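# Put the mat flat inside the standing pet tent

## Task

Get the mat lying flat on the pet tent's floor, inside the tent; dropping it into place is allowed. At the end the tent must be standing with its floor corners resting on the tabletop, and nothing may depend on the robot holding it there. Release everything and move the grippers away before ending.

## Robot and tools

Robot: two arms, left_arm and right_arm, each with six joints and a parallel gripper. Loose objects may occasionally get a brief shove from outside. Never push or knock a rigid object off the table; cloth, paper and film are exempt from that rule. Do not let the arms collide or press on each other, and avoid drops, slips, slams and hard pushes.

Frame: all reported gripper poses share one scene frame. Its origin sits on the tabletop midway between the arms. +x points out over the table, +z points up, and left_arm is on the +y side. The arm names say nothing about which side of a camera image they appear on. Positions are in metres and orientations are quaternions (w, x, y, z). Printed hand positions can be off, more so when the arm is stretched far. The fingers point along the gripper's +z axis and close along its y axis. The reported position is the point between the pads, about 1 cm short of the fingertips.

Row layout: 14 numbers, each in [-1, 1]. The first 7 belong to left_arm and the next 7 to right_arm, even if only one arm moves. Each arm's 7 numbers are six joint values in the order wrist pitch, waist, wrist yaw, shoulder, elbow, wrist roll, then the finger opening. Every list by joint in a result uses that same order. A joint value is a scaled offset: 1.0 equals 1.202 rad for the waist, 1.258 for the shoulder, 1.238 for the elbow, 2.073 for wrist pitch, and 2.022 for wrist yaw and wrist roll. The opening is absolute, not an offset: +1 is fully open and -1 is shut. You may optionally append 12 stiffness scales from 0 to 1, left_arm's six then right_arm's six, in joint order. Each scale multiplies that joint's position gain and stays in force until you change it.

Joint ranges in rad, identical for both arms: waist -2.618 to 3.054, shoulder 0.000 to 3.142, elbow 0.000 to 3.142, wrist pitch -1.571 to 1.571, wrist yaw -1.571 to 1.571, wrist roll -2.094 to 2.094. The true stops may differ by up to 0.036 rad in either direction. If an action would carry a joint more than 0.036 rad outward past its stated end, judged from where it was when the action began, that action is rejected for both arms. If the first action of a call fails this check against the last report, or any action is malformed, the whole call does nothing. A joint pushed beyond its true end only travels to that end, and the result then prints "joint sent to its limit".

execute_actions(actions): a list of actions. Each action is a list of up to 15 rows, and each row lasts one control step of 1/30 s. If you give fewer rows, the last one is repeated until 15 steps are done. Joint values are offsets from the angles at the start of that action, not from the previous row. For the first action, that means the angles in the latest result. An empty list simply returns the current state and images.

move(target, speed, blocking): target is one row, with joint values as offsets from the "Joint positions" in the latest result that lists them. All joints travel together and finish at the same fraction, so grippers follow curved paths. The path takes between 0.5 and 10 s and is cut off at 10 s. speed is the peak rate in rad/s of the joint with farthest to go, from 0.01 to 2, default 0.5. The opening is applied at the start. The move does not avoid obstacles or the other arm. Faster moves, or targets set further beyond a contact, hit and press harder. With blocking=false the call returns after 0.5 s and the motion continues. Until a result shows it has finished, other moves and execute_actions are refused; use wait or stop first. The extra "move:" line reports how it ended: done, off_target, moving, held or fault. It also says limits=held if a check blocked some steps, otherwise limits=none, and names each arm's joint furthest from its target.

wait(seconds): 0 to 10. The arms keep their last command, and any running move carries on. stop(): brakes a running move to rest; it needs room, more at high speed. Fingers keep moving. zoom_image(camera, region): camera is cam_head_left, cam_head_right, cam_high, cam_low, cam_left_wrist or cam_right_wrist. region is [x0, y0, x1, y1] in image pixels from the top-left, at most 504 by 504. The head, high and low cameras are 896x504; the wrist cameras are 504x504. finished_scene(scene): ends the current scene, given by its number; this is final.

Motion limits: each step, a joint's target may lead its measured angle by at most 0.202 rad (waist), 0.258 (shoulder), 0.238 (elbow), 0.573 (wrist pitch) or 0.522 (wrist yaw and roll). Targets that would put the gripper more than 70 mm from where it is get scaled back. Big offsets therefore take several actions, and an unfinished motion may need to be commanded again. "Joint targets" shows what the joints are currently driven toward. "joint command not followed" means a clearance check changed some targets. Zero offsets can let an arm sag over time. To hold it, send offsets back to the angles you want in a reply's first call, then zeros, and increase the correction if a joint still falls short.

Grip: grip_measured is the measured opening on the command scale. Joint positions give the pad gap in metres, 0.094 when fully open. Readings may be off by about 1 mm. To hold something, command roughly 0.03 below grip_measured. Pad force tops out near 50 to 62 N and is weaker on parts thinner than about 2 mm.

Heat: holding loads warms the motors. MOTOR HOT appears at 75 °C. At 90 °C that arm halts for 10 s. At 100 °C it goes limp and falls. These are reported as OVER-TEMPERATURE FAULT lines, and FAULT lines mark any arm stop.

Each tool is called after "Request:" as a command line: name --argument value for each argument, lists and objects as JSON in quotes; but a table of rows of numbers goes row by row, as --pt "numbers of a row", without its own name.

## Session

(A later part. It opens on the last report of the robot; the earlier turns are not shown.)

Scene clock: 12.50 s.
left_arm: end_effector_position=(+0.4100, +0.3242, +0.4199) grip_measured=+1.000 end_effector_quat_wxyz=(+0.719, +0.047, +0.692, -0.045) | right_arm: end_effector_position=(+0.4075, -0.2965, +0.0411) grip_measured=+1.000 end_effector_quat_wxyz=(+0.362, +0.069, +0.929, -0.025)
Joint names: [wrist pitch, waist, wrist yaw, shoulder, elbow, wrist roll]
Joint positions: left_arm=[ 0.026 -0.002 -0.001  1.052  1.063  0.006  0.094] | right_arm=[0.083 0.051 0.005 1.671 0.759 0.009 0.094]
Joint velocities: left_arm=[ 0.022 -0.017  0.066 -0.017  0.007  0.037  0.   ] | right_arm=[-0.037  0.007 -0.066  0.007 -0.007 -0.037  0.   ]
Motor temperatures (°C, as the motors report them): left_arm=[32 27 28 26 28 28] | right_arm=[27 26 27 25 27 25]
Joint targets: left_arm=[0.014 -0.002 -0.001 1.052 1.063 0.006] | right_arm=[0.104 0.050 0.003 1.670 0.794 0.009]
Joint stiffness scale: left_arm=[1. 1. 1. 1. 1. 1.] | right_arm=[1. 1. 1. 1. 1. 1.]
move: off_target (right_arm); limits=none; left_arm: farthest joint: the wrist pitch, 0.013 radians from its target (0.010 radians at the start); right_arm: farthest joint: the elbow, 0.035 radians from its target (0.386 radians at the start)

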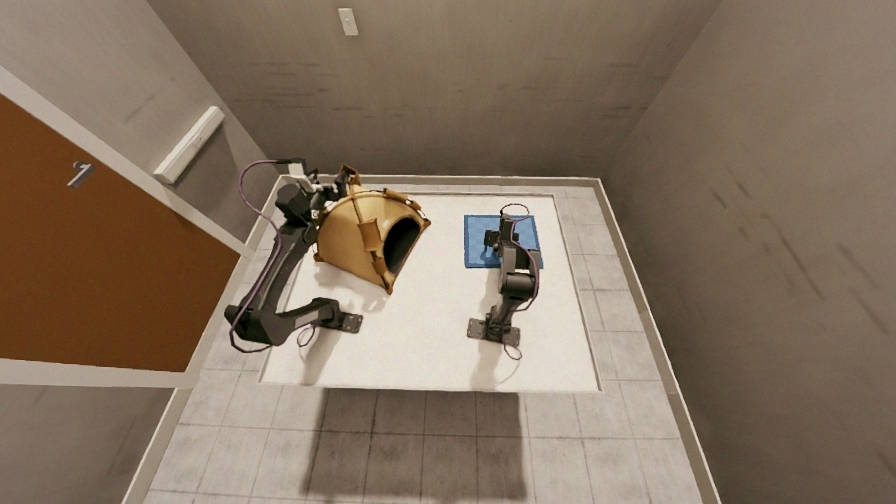

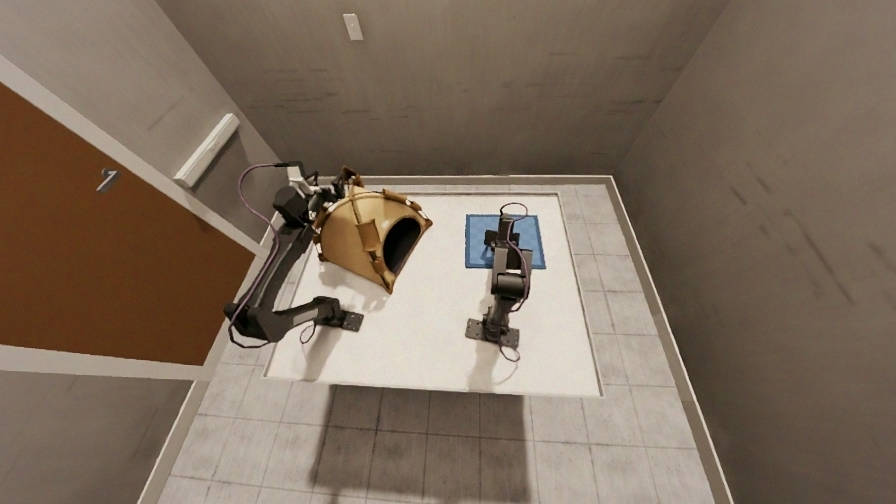

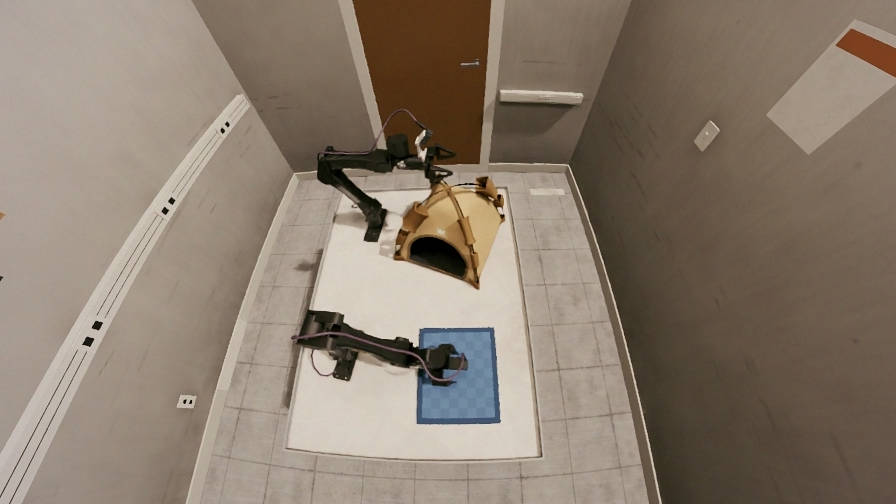

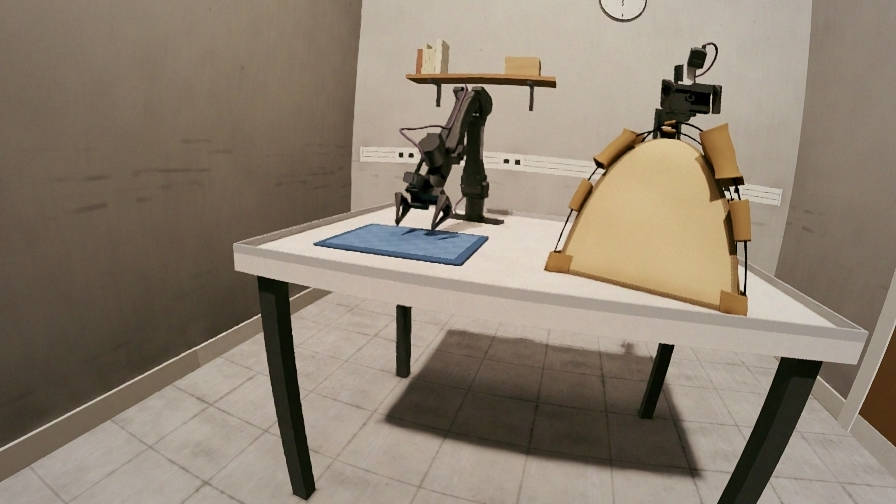

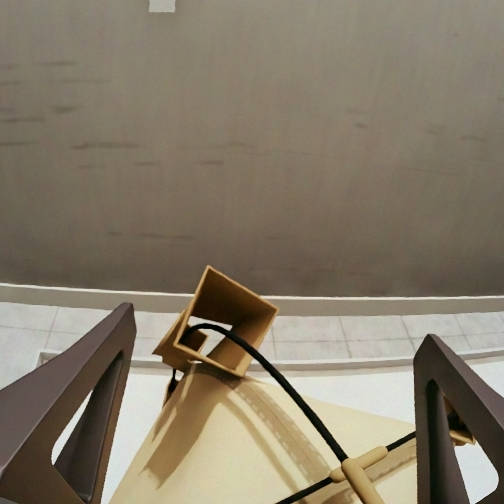

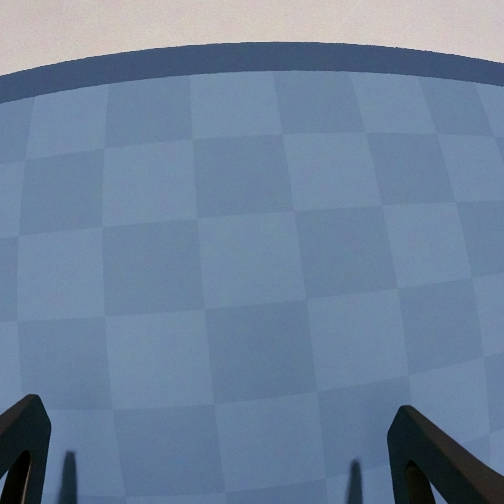

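Request:
move --target '[-0.005,0,0,0,0,0,1, 0.01,0,0,0.08,0.028,0,1]' --speed 0.15

Request:
move --target '[-0.005,0,0,0,0,0,1, 0,0,0,0.03,0,0,-0.6]' --speed 0.15

Scene clock: 13.97 s.
left_arm: end_effector_position=(+0.4100, +0.3242, +0.4203) grip_measured=+1.000 end_effector_quat_wxyz=(+0.719, +0.047, +0.692, -0.045) | right_arm: end_effector_position=(+0.4075, -0.2964, +0.0151) grip_measured=+1.000 end_effector_quat_wxyz=(+0.337, +0.070, +0.939, -0.024)
Joint names: [wrist pitch, waist, wrist yaw, shoulder, elbow, wrist roll]
Joint positions: left_arm=[ 0.028 -0.002 -0.001  1.052  1.063  0.006  0.094] | right_arm=[0.104 0.051 0.005 1.755 0.769 0.009 0.094]
Joint velocities: left_arm=[-0.022 -0.002  0.066 -0.007 -0.022  0.007  0.   ] | right_arm=[-0.037 -0.007 -0.007  0.002 -0.007 -0.051  0.   ]
Motor temperatures (°C, as the motors report them): left_arm=[32 27 28 26 28 28] | right_arm=[27 26 27 25 27 25]
Joint targets: left_arm=[0.016 -0.002 -0.001 1.052 1.063 0.006] | right_arm=[0.104 0.051 0.005 1.771 0.794 0.009]
Joint stiffness scale: left_arm=[1. 1. 1. 1. 1. 1.] | right_arm=[1. 1. 1. 1. 1. 1.]
move: off_target (right_arm); limits=none; left_arm: farthest joint: the wrist pitch, 0.012 radians from its target (0.011 radians at the start); right_arm: farthest joint: the elbow, 0.025 radians from its target (0.035 radians at the start)

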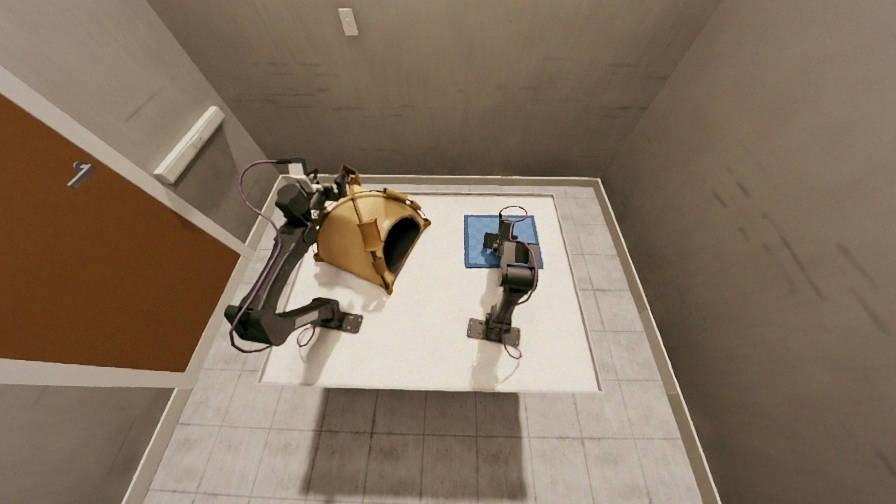

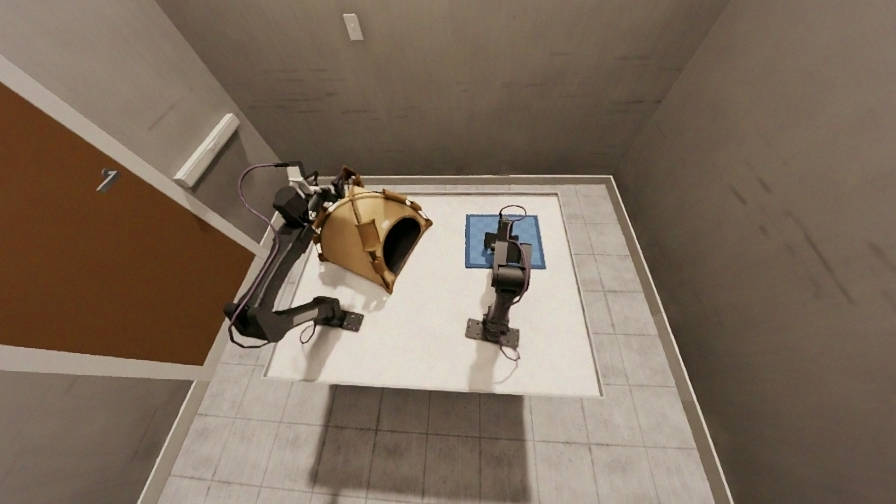

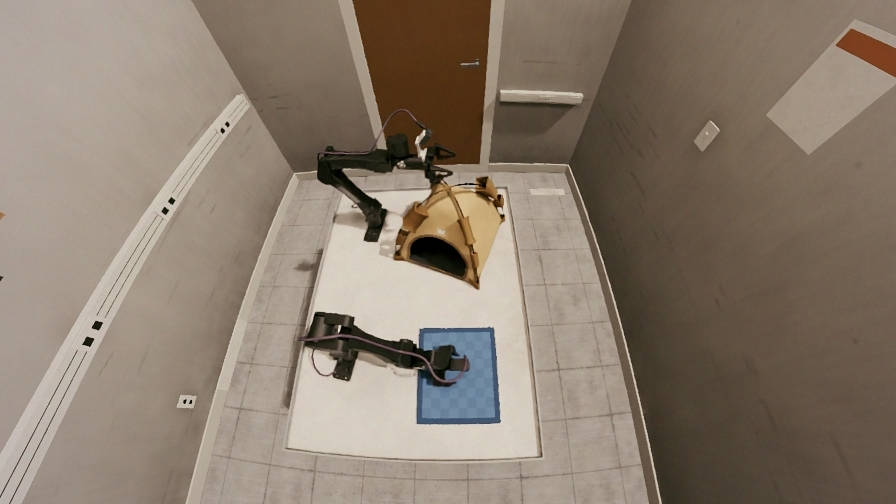

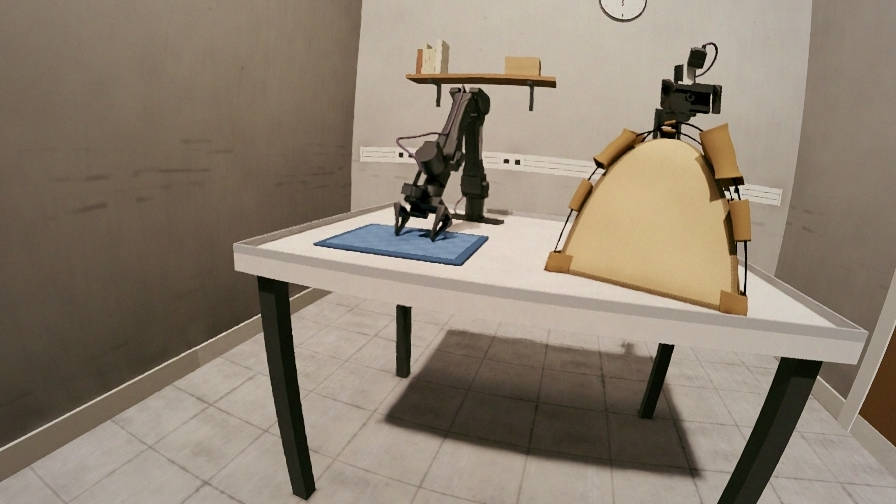

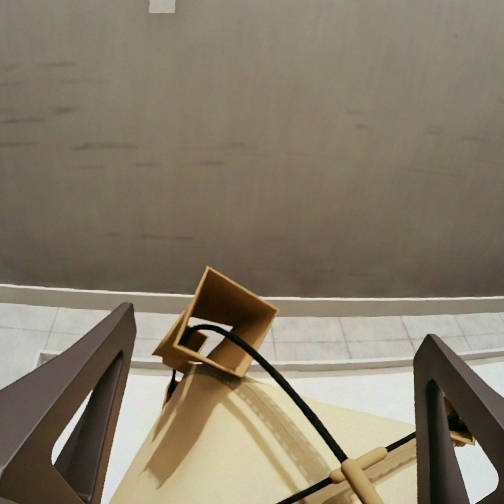

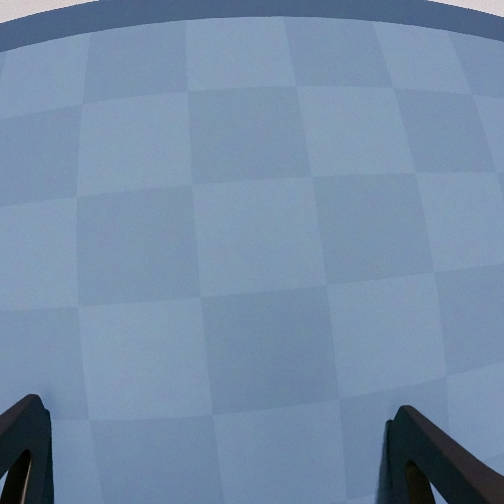

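Scene clock: 14.80 s.
left_arm: end_effector_position=(+0.4100, +0.3242, +0.4207) grip_measured=+1.000 end_effector_quat_wxyz=(+0.720, +0.047, +0.691, -0.045) | right_arm: end_effector_position=(+0.4106, -0.2969, +0.0142) grip_measured=-0.598 end_effector_quat_wxyz=(+0.342, +0.069, +0.937, -0.024)
Joint names: [wrist pitch, waist, wrist yaw, shoulder, elbow, wrist roll]
Joint positions: left_arm=[ 0.029 -0.002 -0.001  1.052  1.063  0.006  0.094] | right_arm=[0.127 0.051 0.005 1.766 0.769 0.009 0.019]
Joint velocities: left_arm=[-0.022 -0.002 -0.022  0.017 -0.012 -0.11   0.   ] | right_arm=[ 0.022 -0.002 -0.007 -0.032  0.002  0.007 -0.   ]
Motor temperatures (°C, as the motors report them): left_arm=[33 27 28 26 28 28] | right_arm=[27 26 27 25 27 25]
Joint targets: left_arm=[0.018 -0.002 -0.001 1.052 1.063 0.006] | right_arm=[0.104 0.051 0.005 1.793 0.769 0.009]
Joint stiffness scale: left_arm=[1. 1. 1. 1. 1. 1.] | right_arm=[1. 1. 1. 1. 1. 1.]
move: off_target (right_arm); limits=none; left_arm: farthest joint: the wrist pitch, 0.012 radians from its target (0.010 radians at the start); right_arm: farthest joint: the shoulder, 0.026 radians from its target (0.038 radians at the start)

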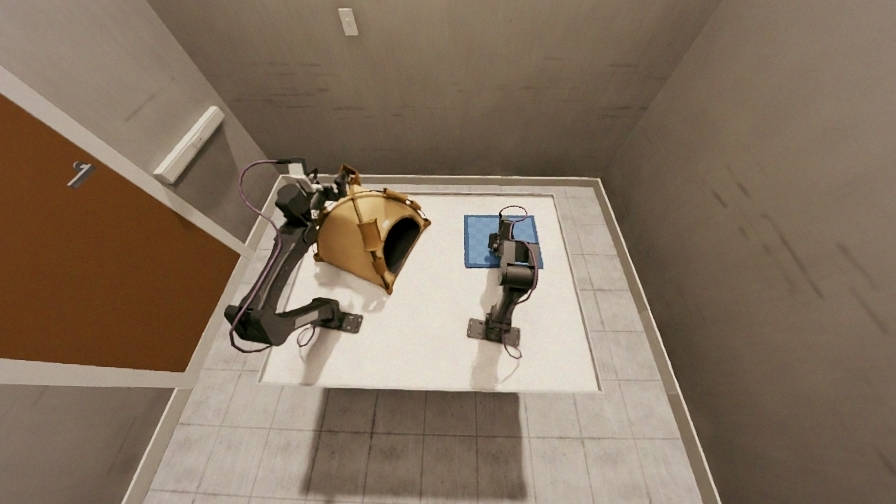

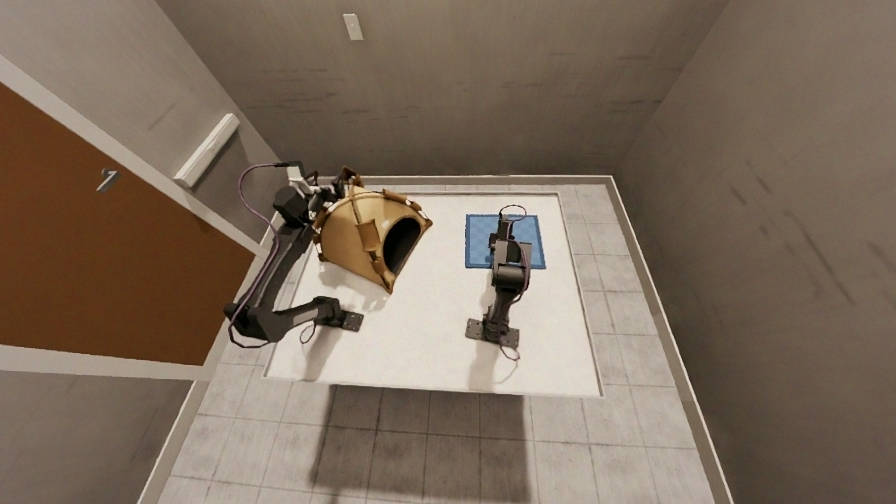

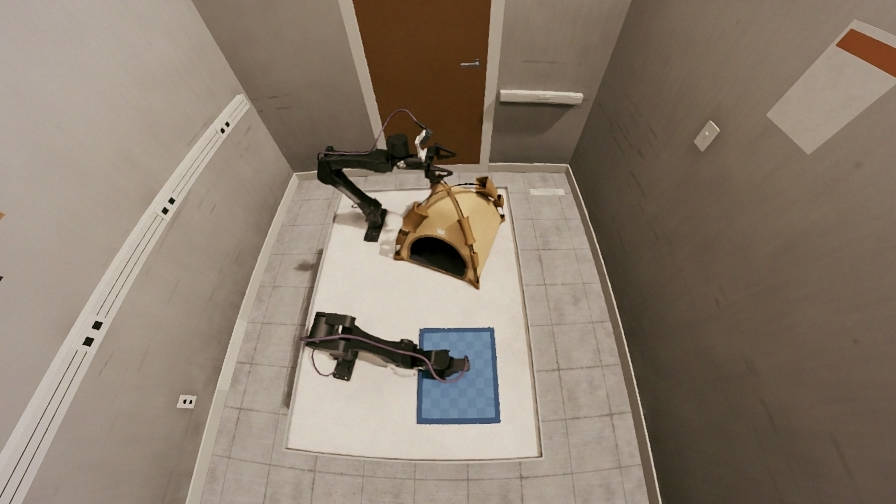

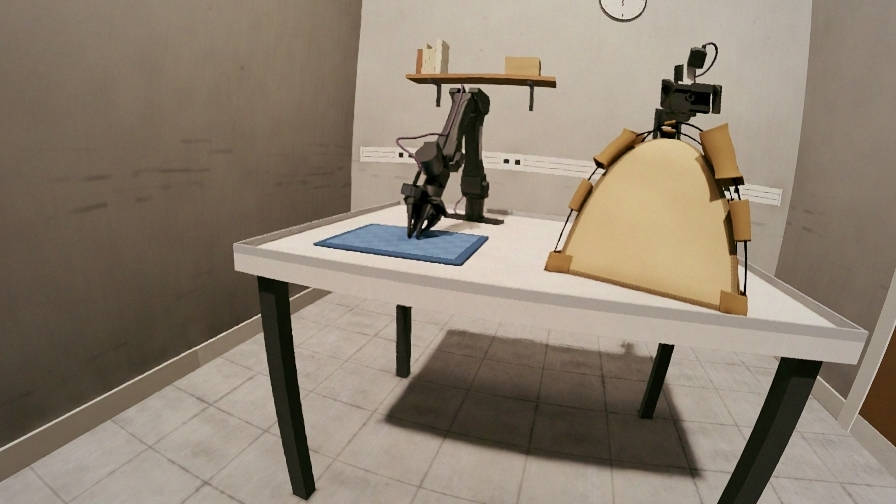

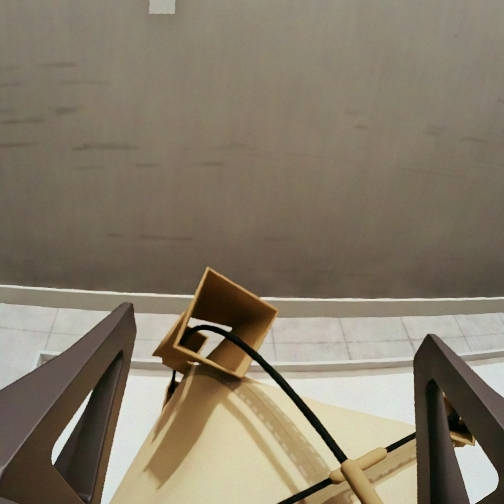

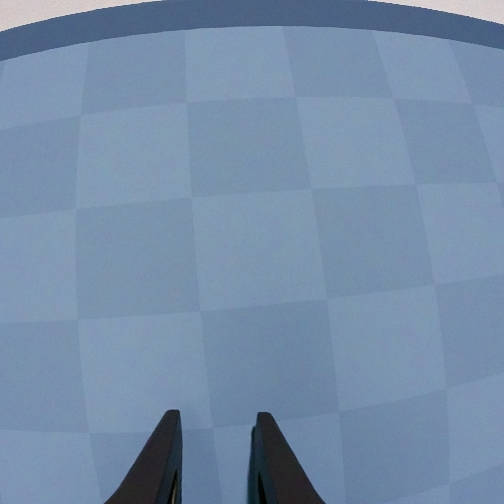

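Request:
move --target '[-0.006,0,0,0,0,0,1, -0.075,0,0,-0.71,-0.48,0.772,-0.15]' --speed 1

Scene clock: 18.23 s.
left_arm: end_effector_position=(+0.4100, +0.3242, +0.4215) grip_measured=+1.000 end_effector_quat_wxyz=(+0.721, +0.047, +0.690, -0.045) | right_arm: end_effector_position=(+0.2616, -0.2763, +0.0436) grip_measured=-0.151 end_effector_quat_wxyz=(+0.308, +0.688, +0.601, +0.265)
Joint names: [wrist pitch, waist, wrist yaw, shoulder, elbow, wrist roll]
Joint positions: left_arm=[ 0.033 -0.002 -0.001  1.052  1.063  0.006  0.094] | right_arm=[-0.022  0.051  0.005  0.897  0.184  1.567  0.04 ]
Joint velocities: left_arm=[ 0.081 -0.007  0.022 -0.012  0.002  0.007  0.   ] | right_arm=[-0.022 -0.012 -0.066 -0.007  0.002  0.037 -0.001]
Motor temperatures (°C, as the motors report them): left_arm=[33 27 28 26 28 28] | right_arm=[28 26 27 25 27 25]
Joint targets: left_arm=[0.017 -0.002 -0.001 1.052 1.063 0.006] | right_arm=[-0.028 0.051 0.005 0.873 0.175 1.570]
Joint stiffness scale: left_arm=[1. 1. 1. 1. 1. 1.] | right_arm=[1. 1. 1. 1. 1. 1.]
move: off_target (right_arm); limits=none; left_arm: farthest joint: the wrist pitch, 0.016 radians from its target (0.013 radians at the start); right_arm: farthest joint: the shoulder, 0.024 radians from its target (0.894 radians at the start)

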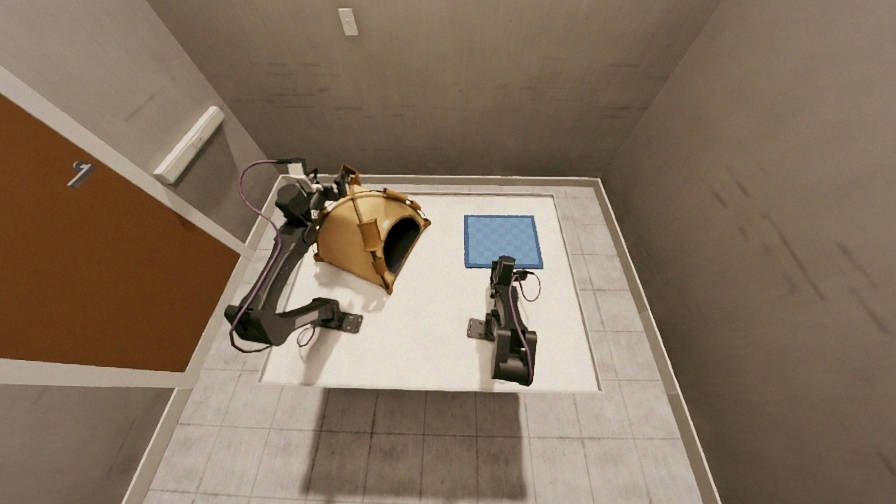

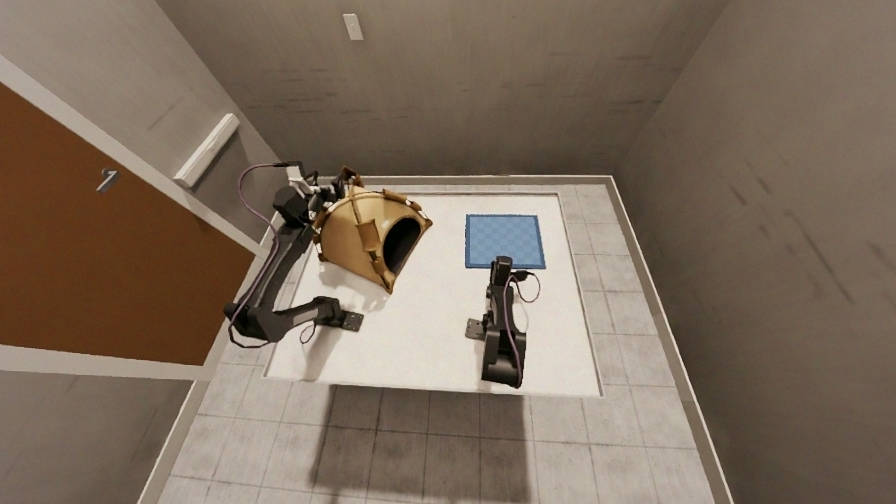

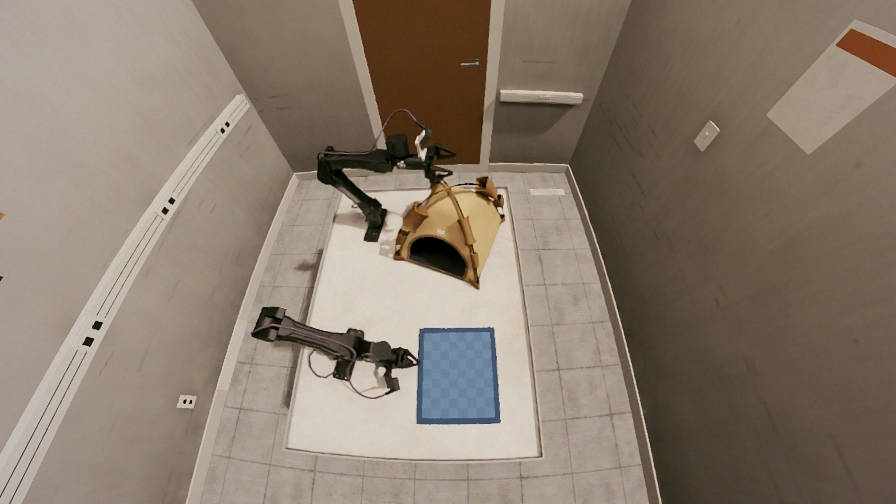

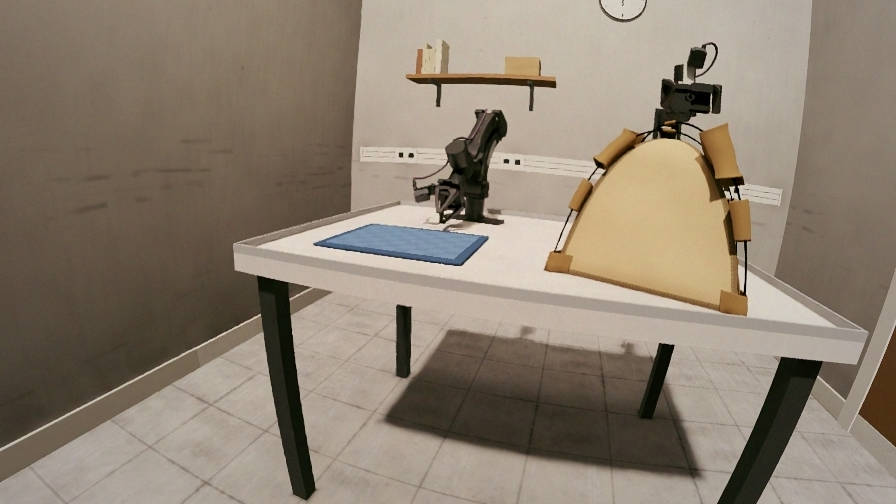

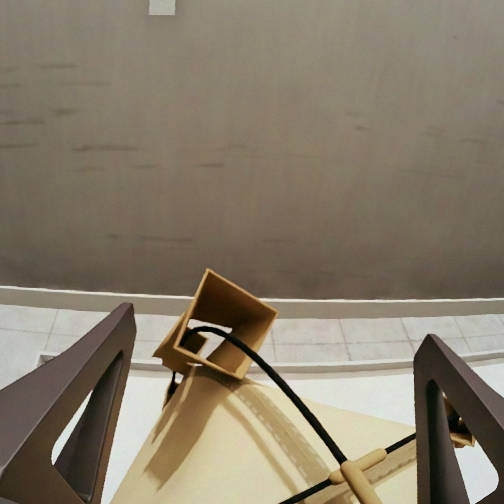

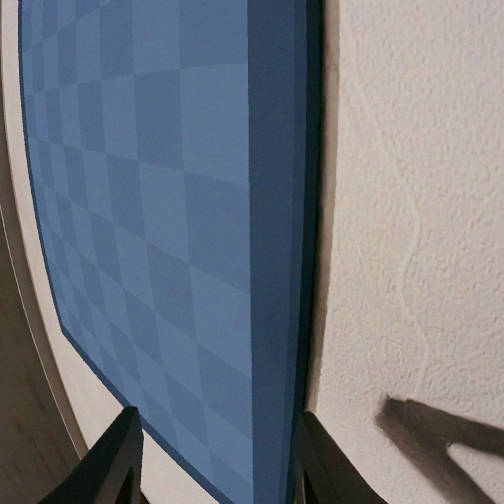

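Request:
move --target '[-0.008,0,0,0,0,0,1, 0.241,0,0,0.22,-0.112,0,-0.15]' --speed 0.4

Request:
move --target '[-0.008,0,0,0,0,0,1, 0.07,0,0,0.27,0.16,0,-0.15]' --speed 0.25

Scene clock: 20.73 s.
left_arm: end_effector_position=(+0.4099, +0.3242, +0.4219) grip_measured=+1.000 end_effector_quat_wxyz=(+0.722, +0.047, +0.689, -0.045) | right_arm: end_effector_position=(+0.2758, -0.2783, +0.0211) grip_measured=-0.151 end_effector_quat_wxyz=(+0.340, +0.674, +0.587, +0.293)
Joint names: [wrist pitch, waist, wrist yaw, shoulder, elbow, wrist roll]
Joint positions: left_arm=[ 0.034 -0.002 -0.001  1.052  1.063  0.006  0.094] | right_arm=[0.461 0.051 0.005 1.161 0.06  1.568 0.04 ]
Joint velocities: left_arm=[-0.11  -0.012  0.051  0.002  0.012 -0.007  0.   ] | right_arm=[-0.037 -0.007  0.007 -0.007  0.017 -0.022  0.   ]
Motor temperatures (°C, as the motors report them): left_arm=[33 27 28 26 28 28] | right_arm=[28 26 27 25 27 25]
Joint targets: left_arm=[0.016 -0.002 -0.001 1.052 1.063 0.006] | right_arm=[0.478 0.051 0.005 1.173 0.046 1.567]
Joint stiffness scale: left_arm=[1. 1. 1. 1. 1. 1.] | right_arm=[1. 1. 1. 1. 1. 1.]
move: done; limits=none; left_arm: farthest joint: the wrist pitch, 0.018 radians from its target (0.016 radians at the start); right_arm: farthest joint: the wrist pitch, 0.016 radians from its target (0.499 radians at the start)

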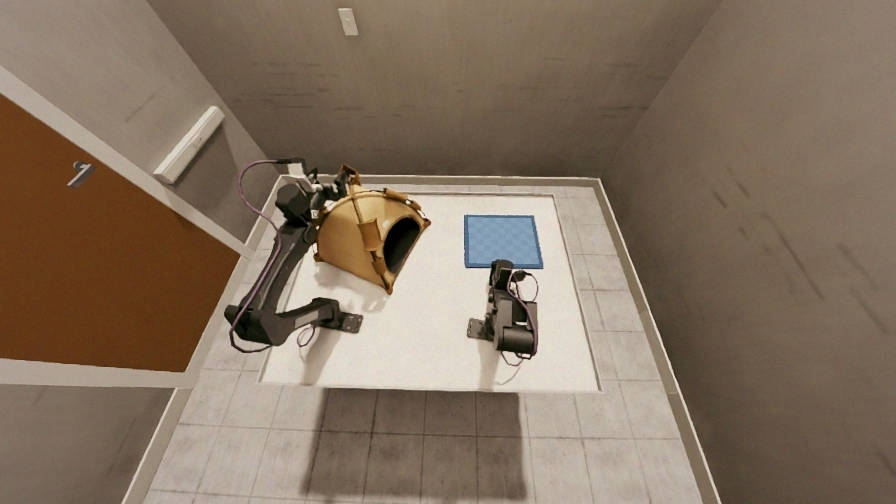

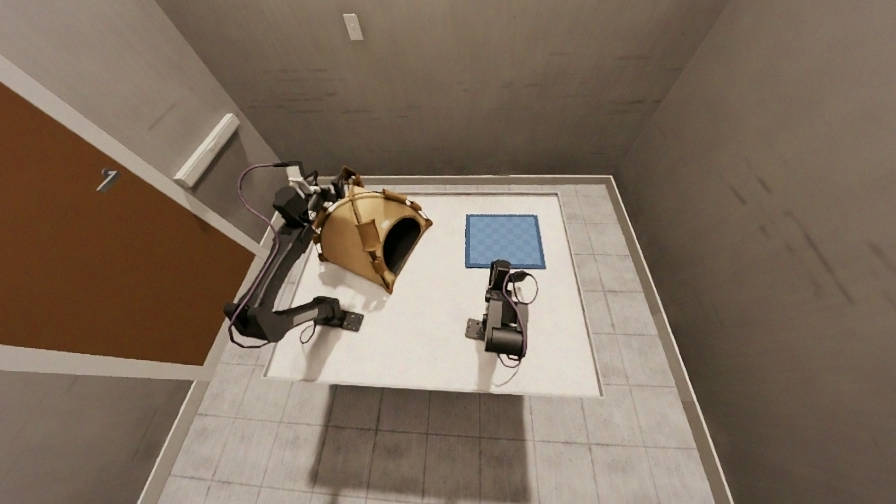

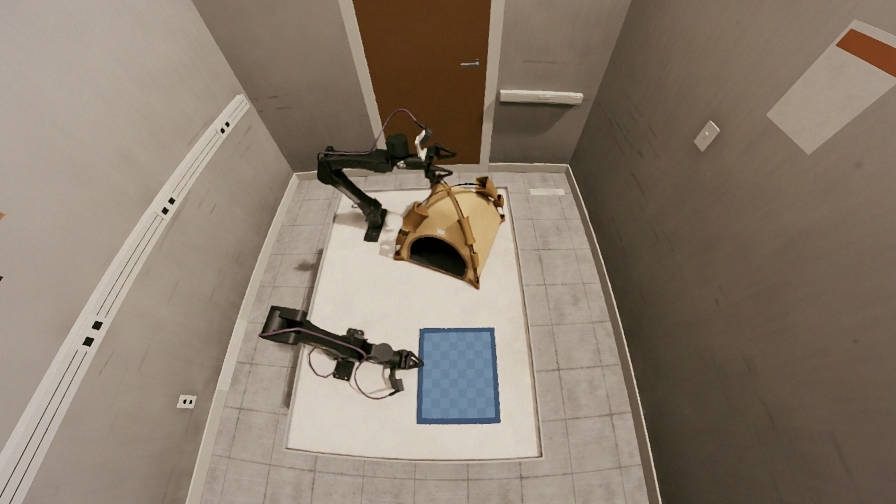

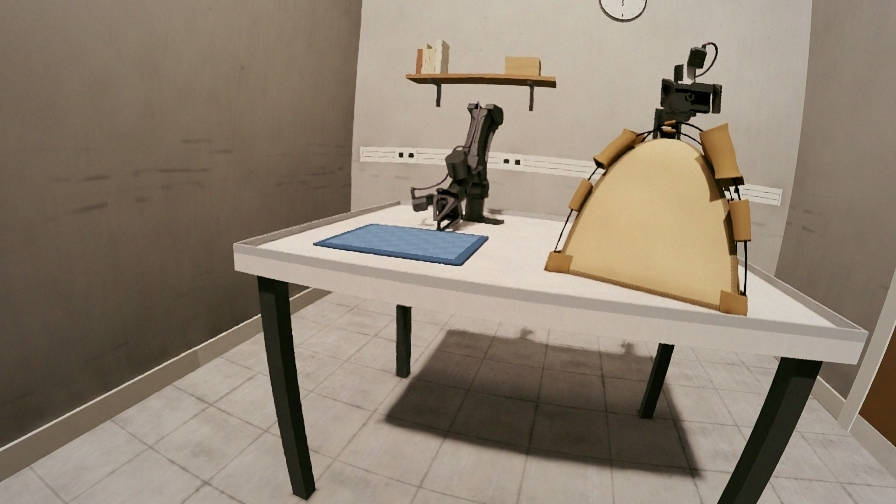

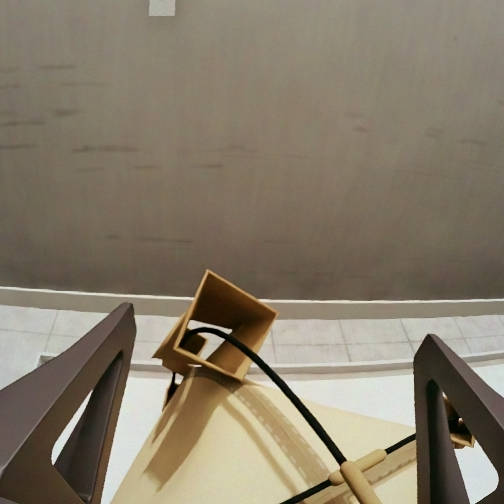

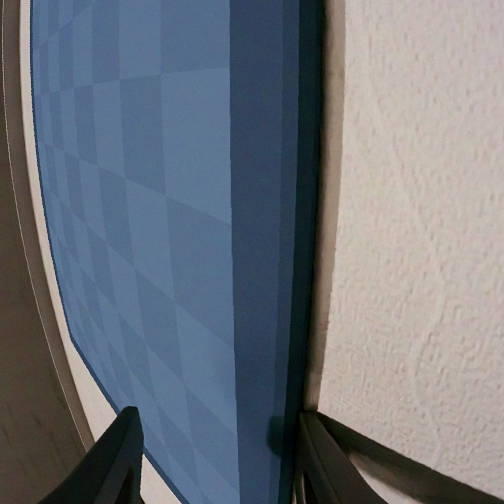

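Scene clock: 22.47 s.
left_arm: end_effector_position=(+0.4099, +0.3242, +0.4224) grip_measured=+1.000 end_effector_quat_wxyz=(+0.722, +0.047, +0.689, -0.045) | right_arm: end_effector_position=(+0.3279, -0.2855, +0.0204) grip_measured=-0.151 end_effector_quat_wxyz=(+0.341, +0.673, +0.587, +0.294)
Joint names: [wrist pitch, waist, wrist yaw, shoulder, elbow, wrist roll]
Joint positions: left_arm=[ 0.036 -0.002 -0.001  1.052  1.063  0.006  0.094] | right_arm=[0.613 0.051 0.005 1.483 0.234 1.568 0.04 ]
Joint velocities: left_arm=[ 0.037  0.012 -0.051 -0.002 -0.007 -0.037  0.   ] | right_arm=[ 0.051  0.002  0.007 -0.007  0.007 -0.037 -0.001]
Motor temperatures (°C, as the motors report them): left_arm=[34 27 28 26 28 28] | right_arm=[28 26 27 25 27 25]
Joint targets: left_arm=[0.018 -0.002 -0.001 1.052 1.063 0.006] | right_arm=[0.606 0.051 0.005 1.500 0.258 1.568]
Joint stiffness scale: left_arm=[1. 1. 1. 1. 1. 1.] | right_arm=[1. 1. 1. 1. 1. 1.]
move: off_target (right_arm); limits=none; left_arm: farthest joint: the wrist pitch, 0.019 radians from its target (0.017 radians at the start); right_arm: farthest joint: the elbow, 0.024 radians from its target (0.198 radians at the start)

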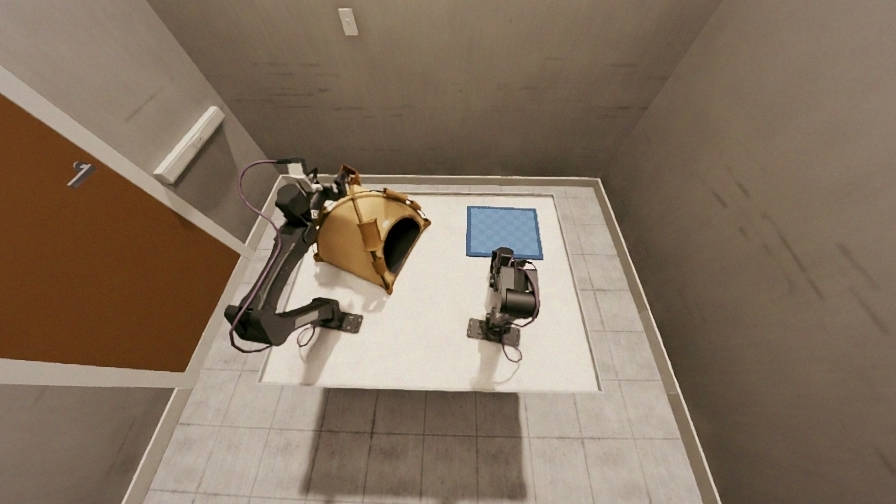

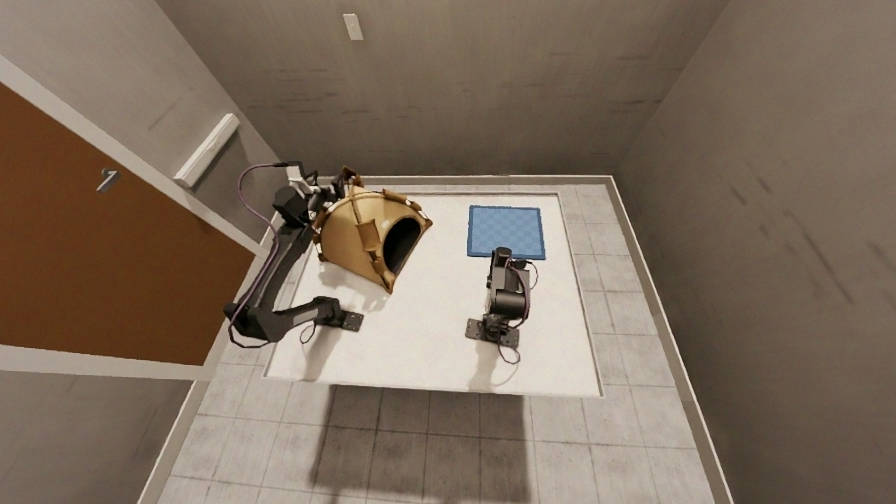

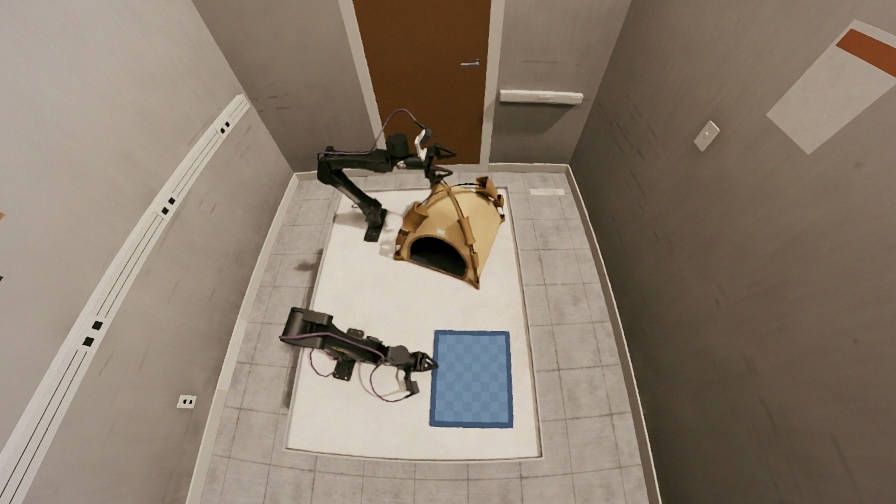

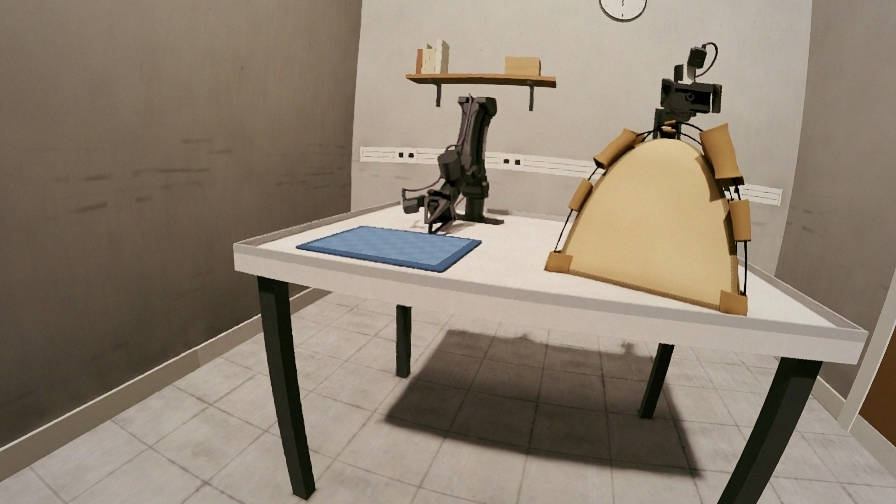

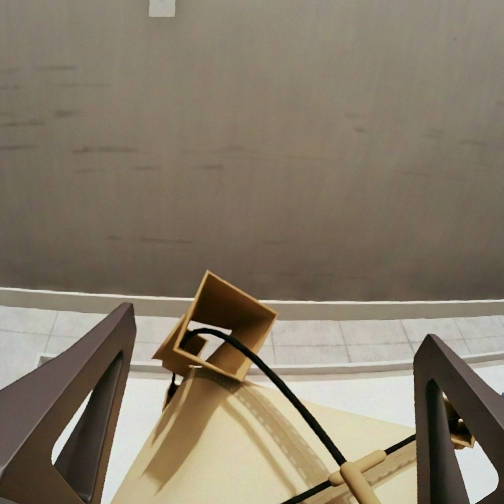

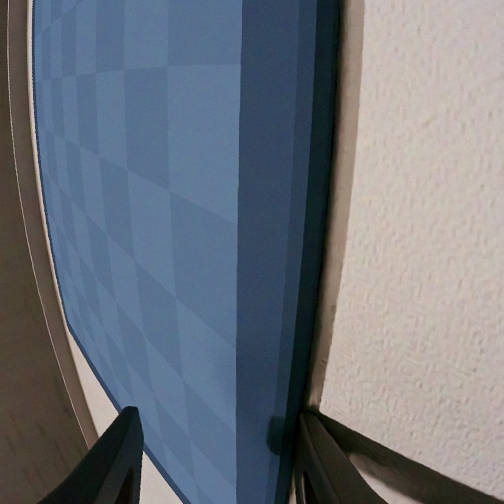

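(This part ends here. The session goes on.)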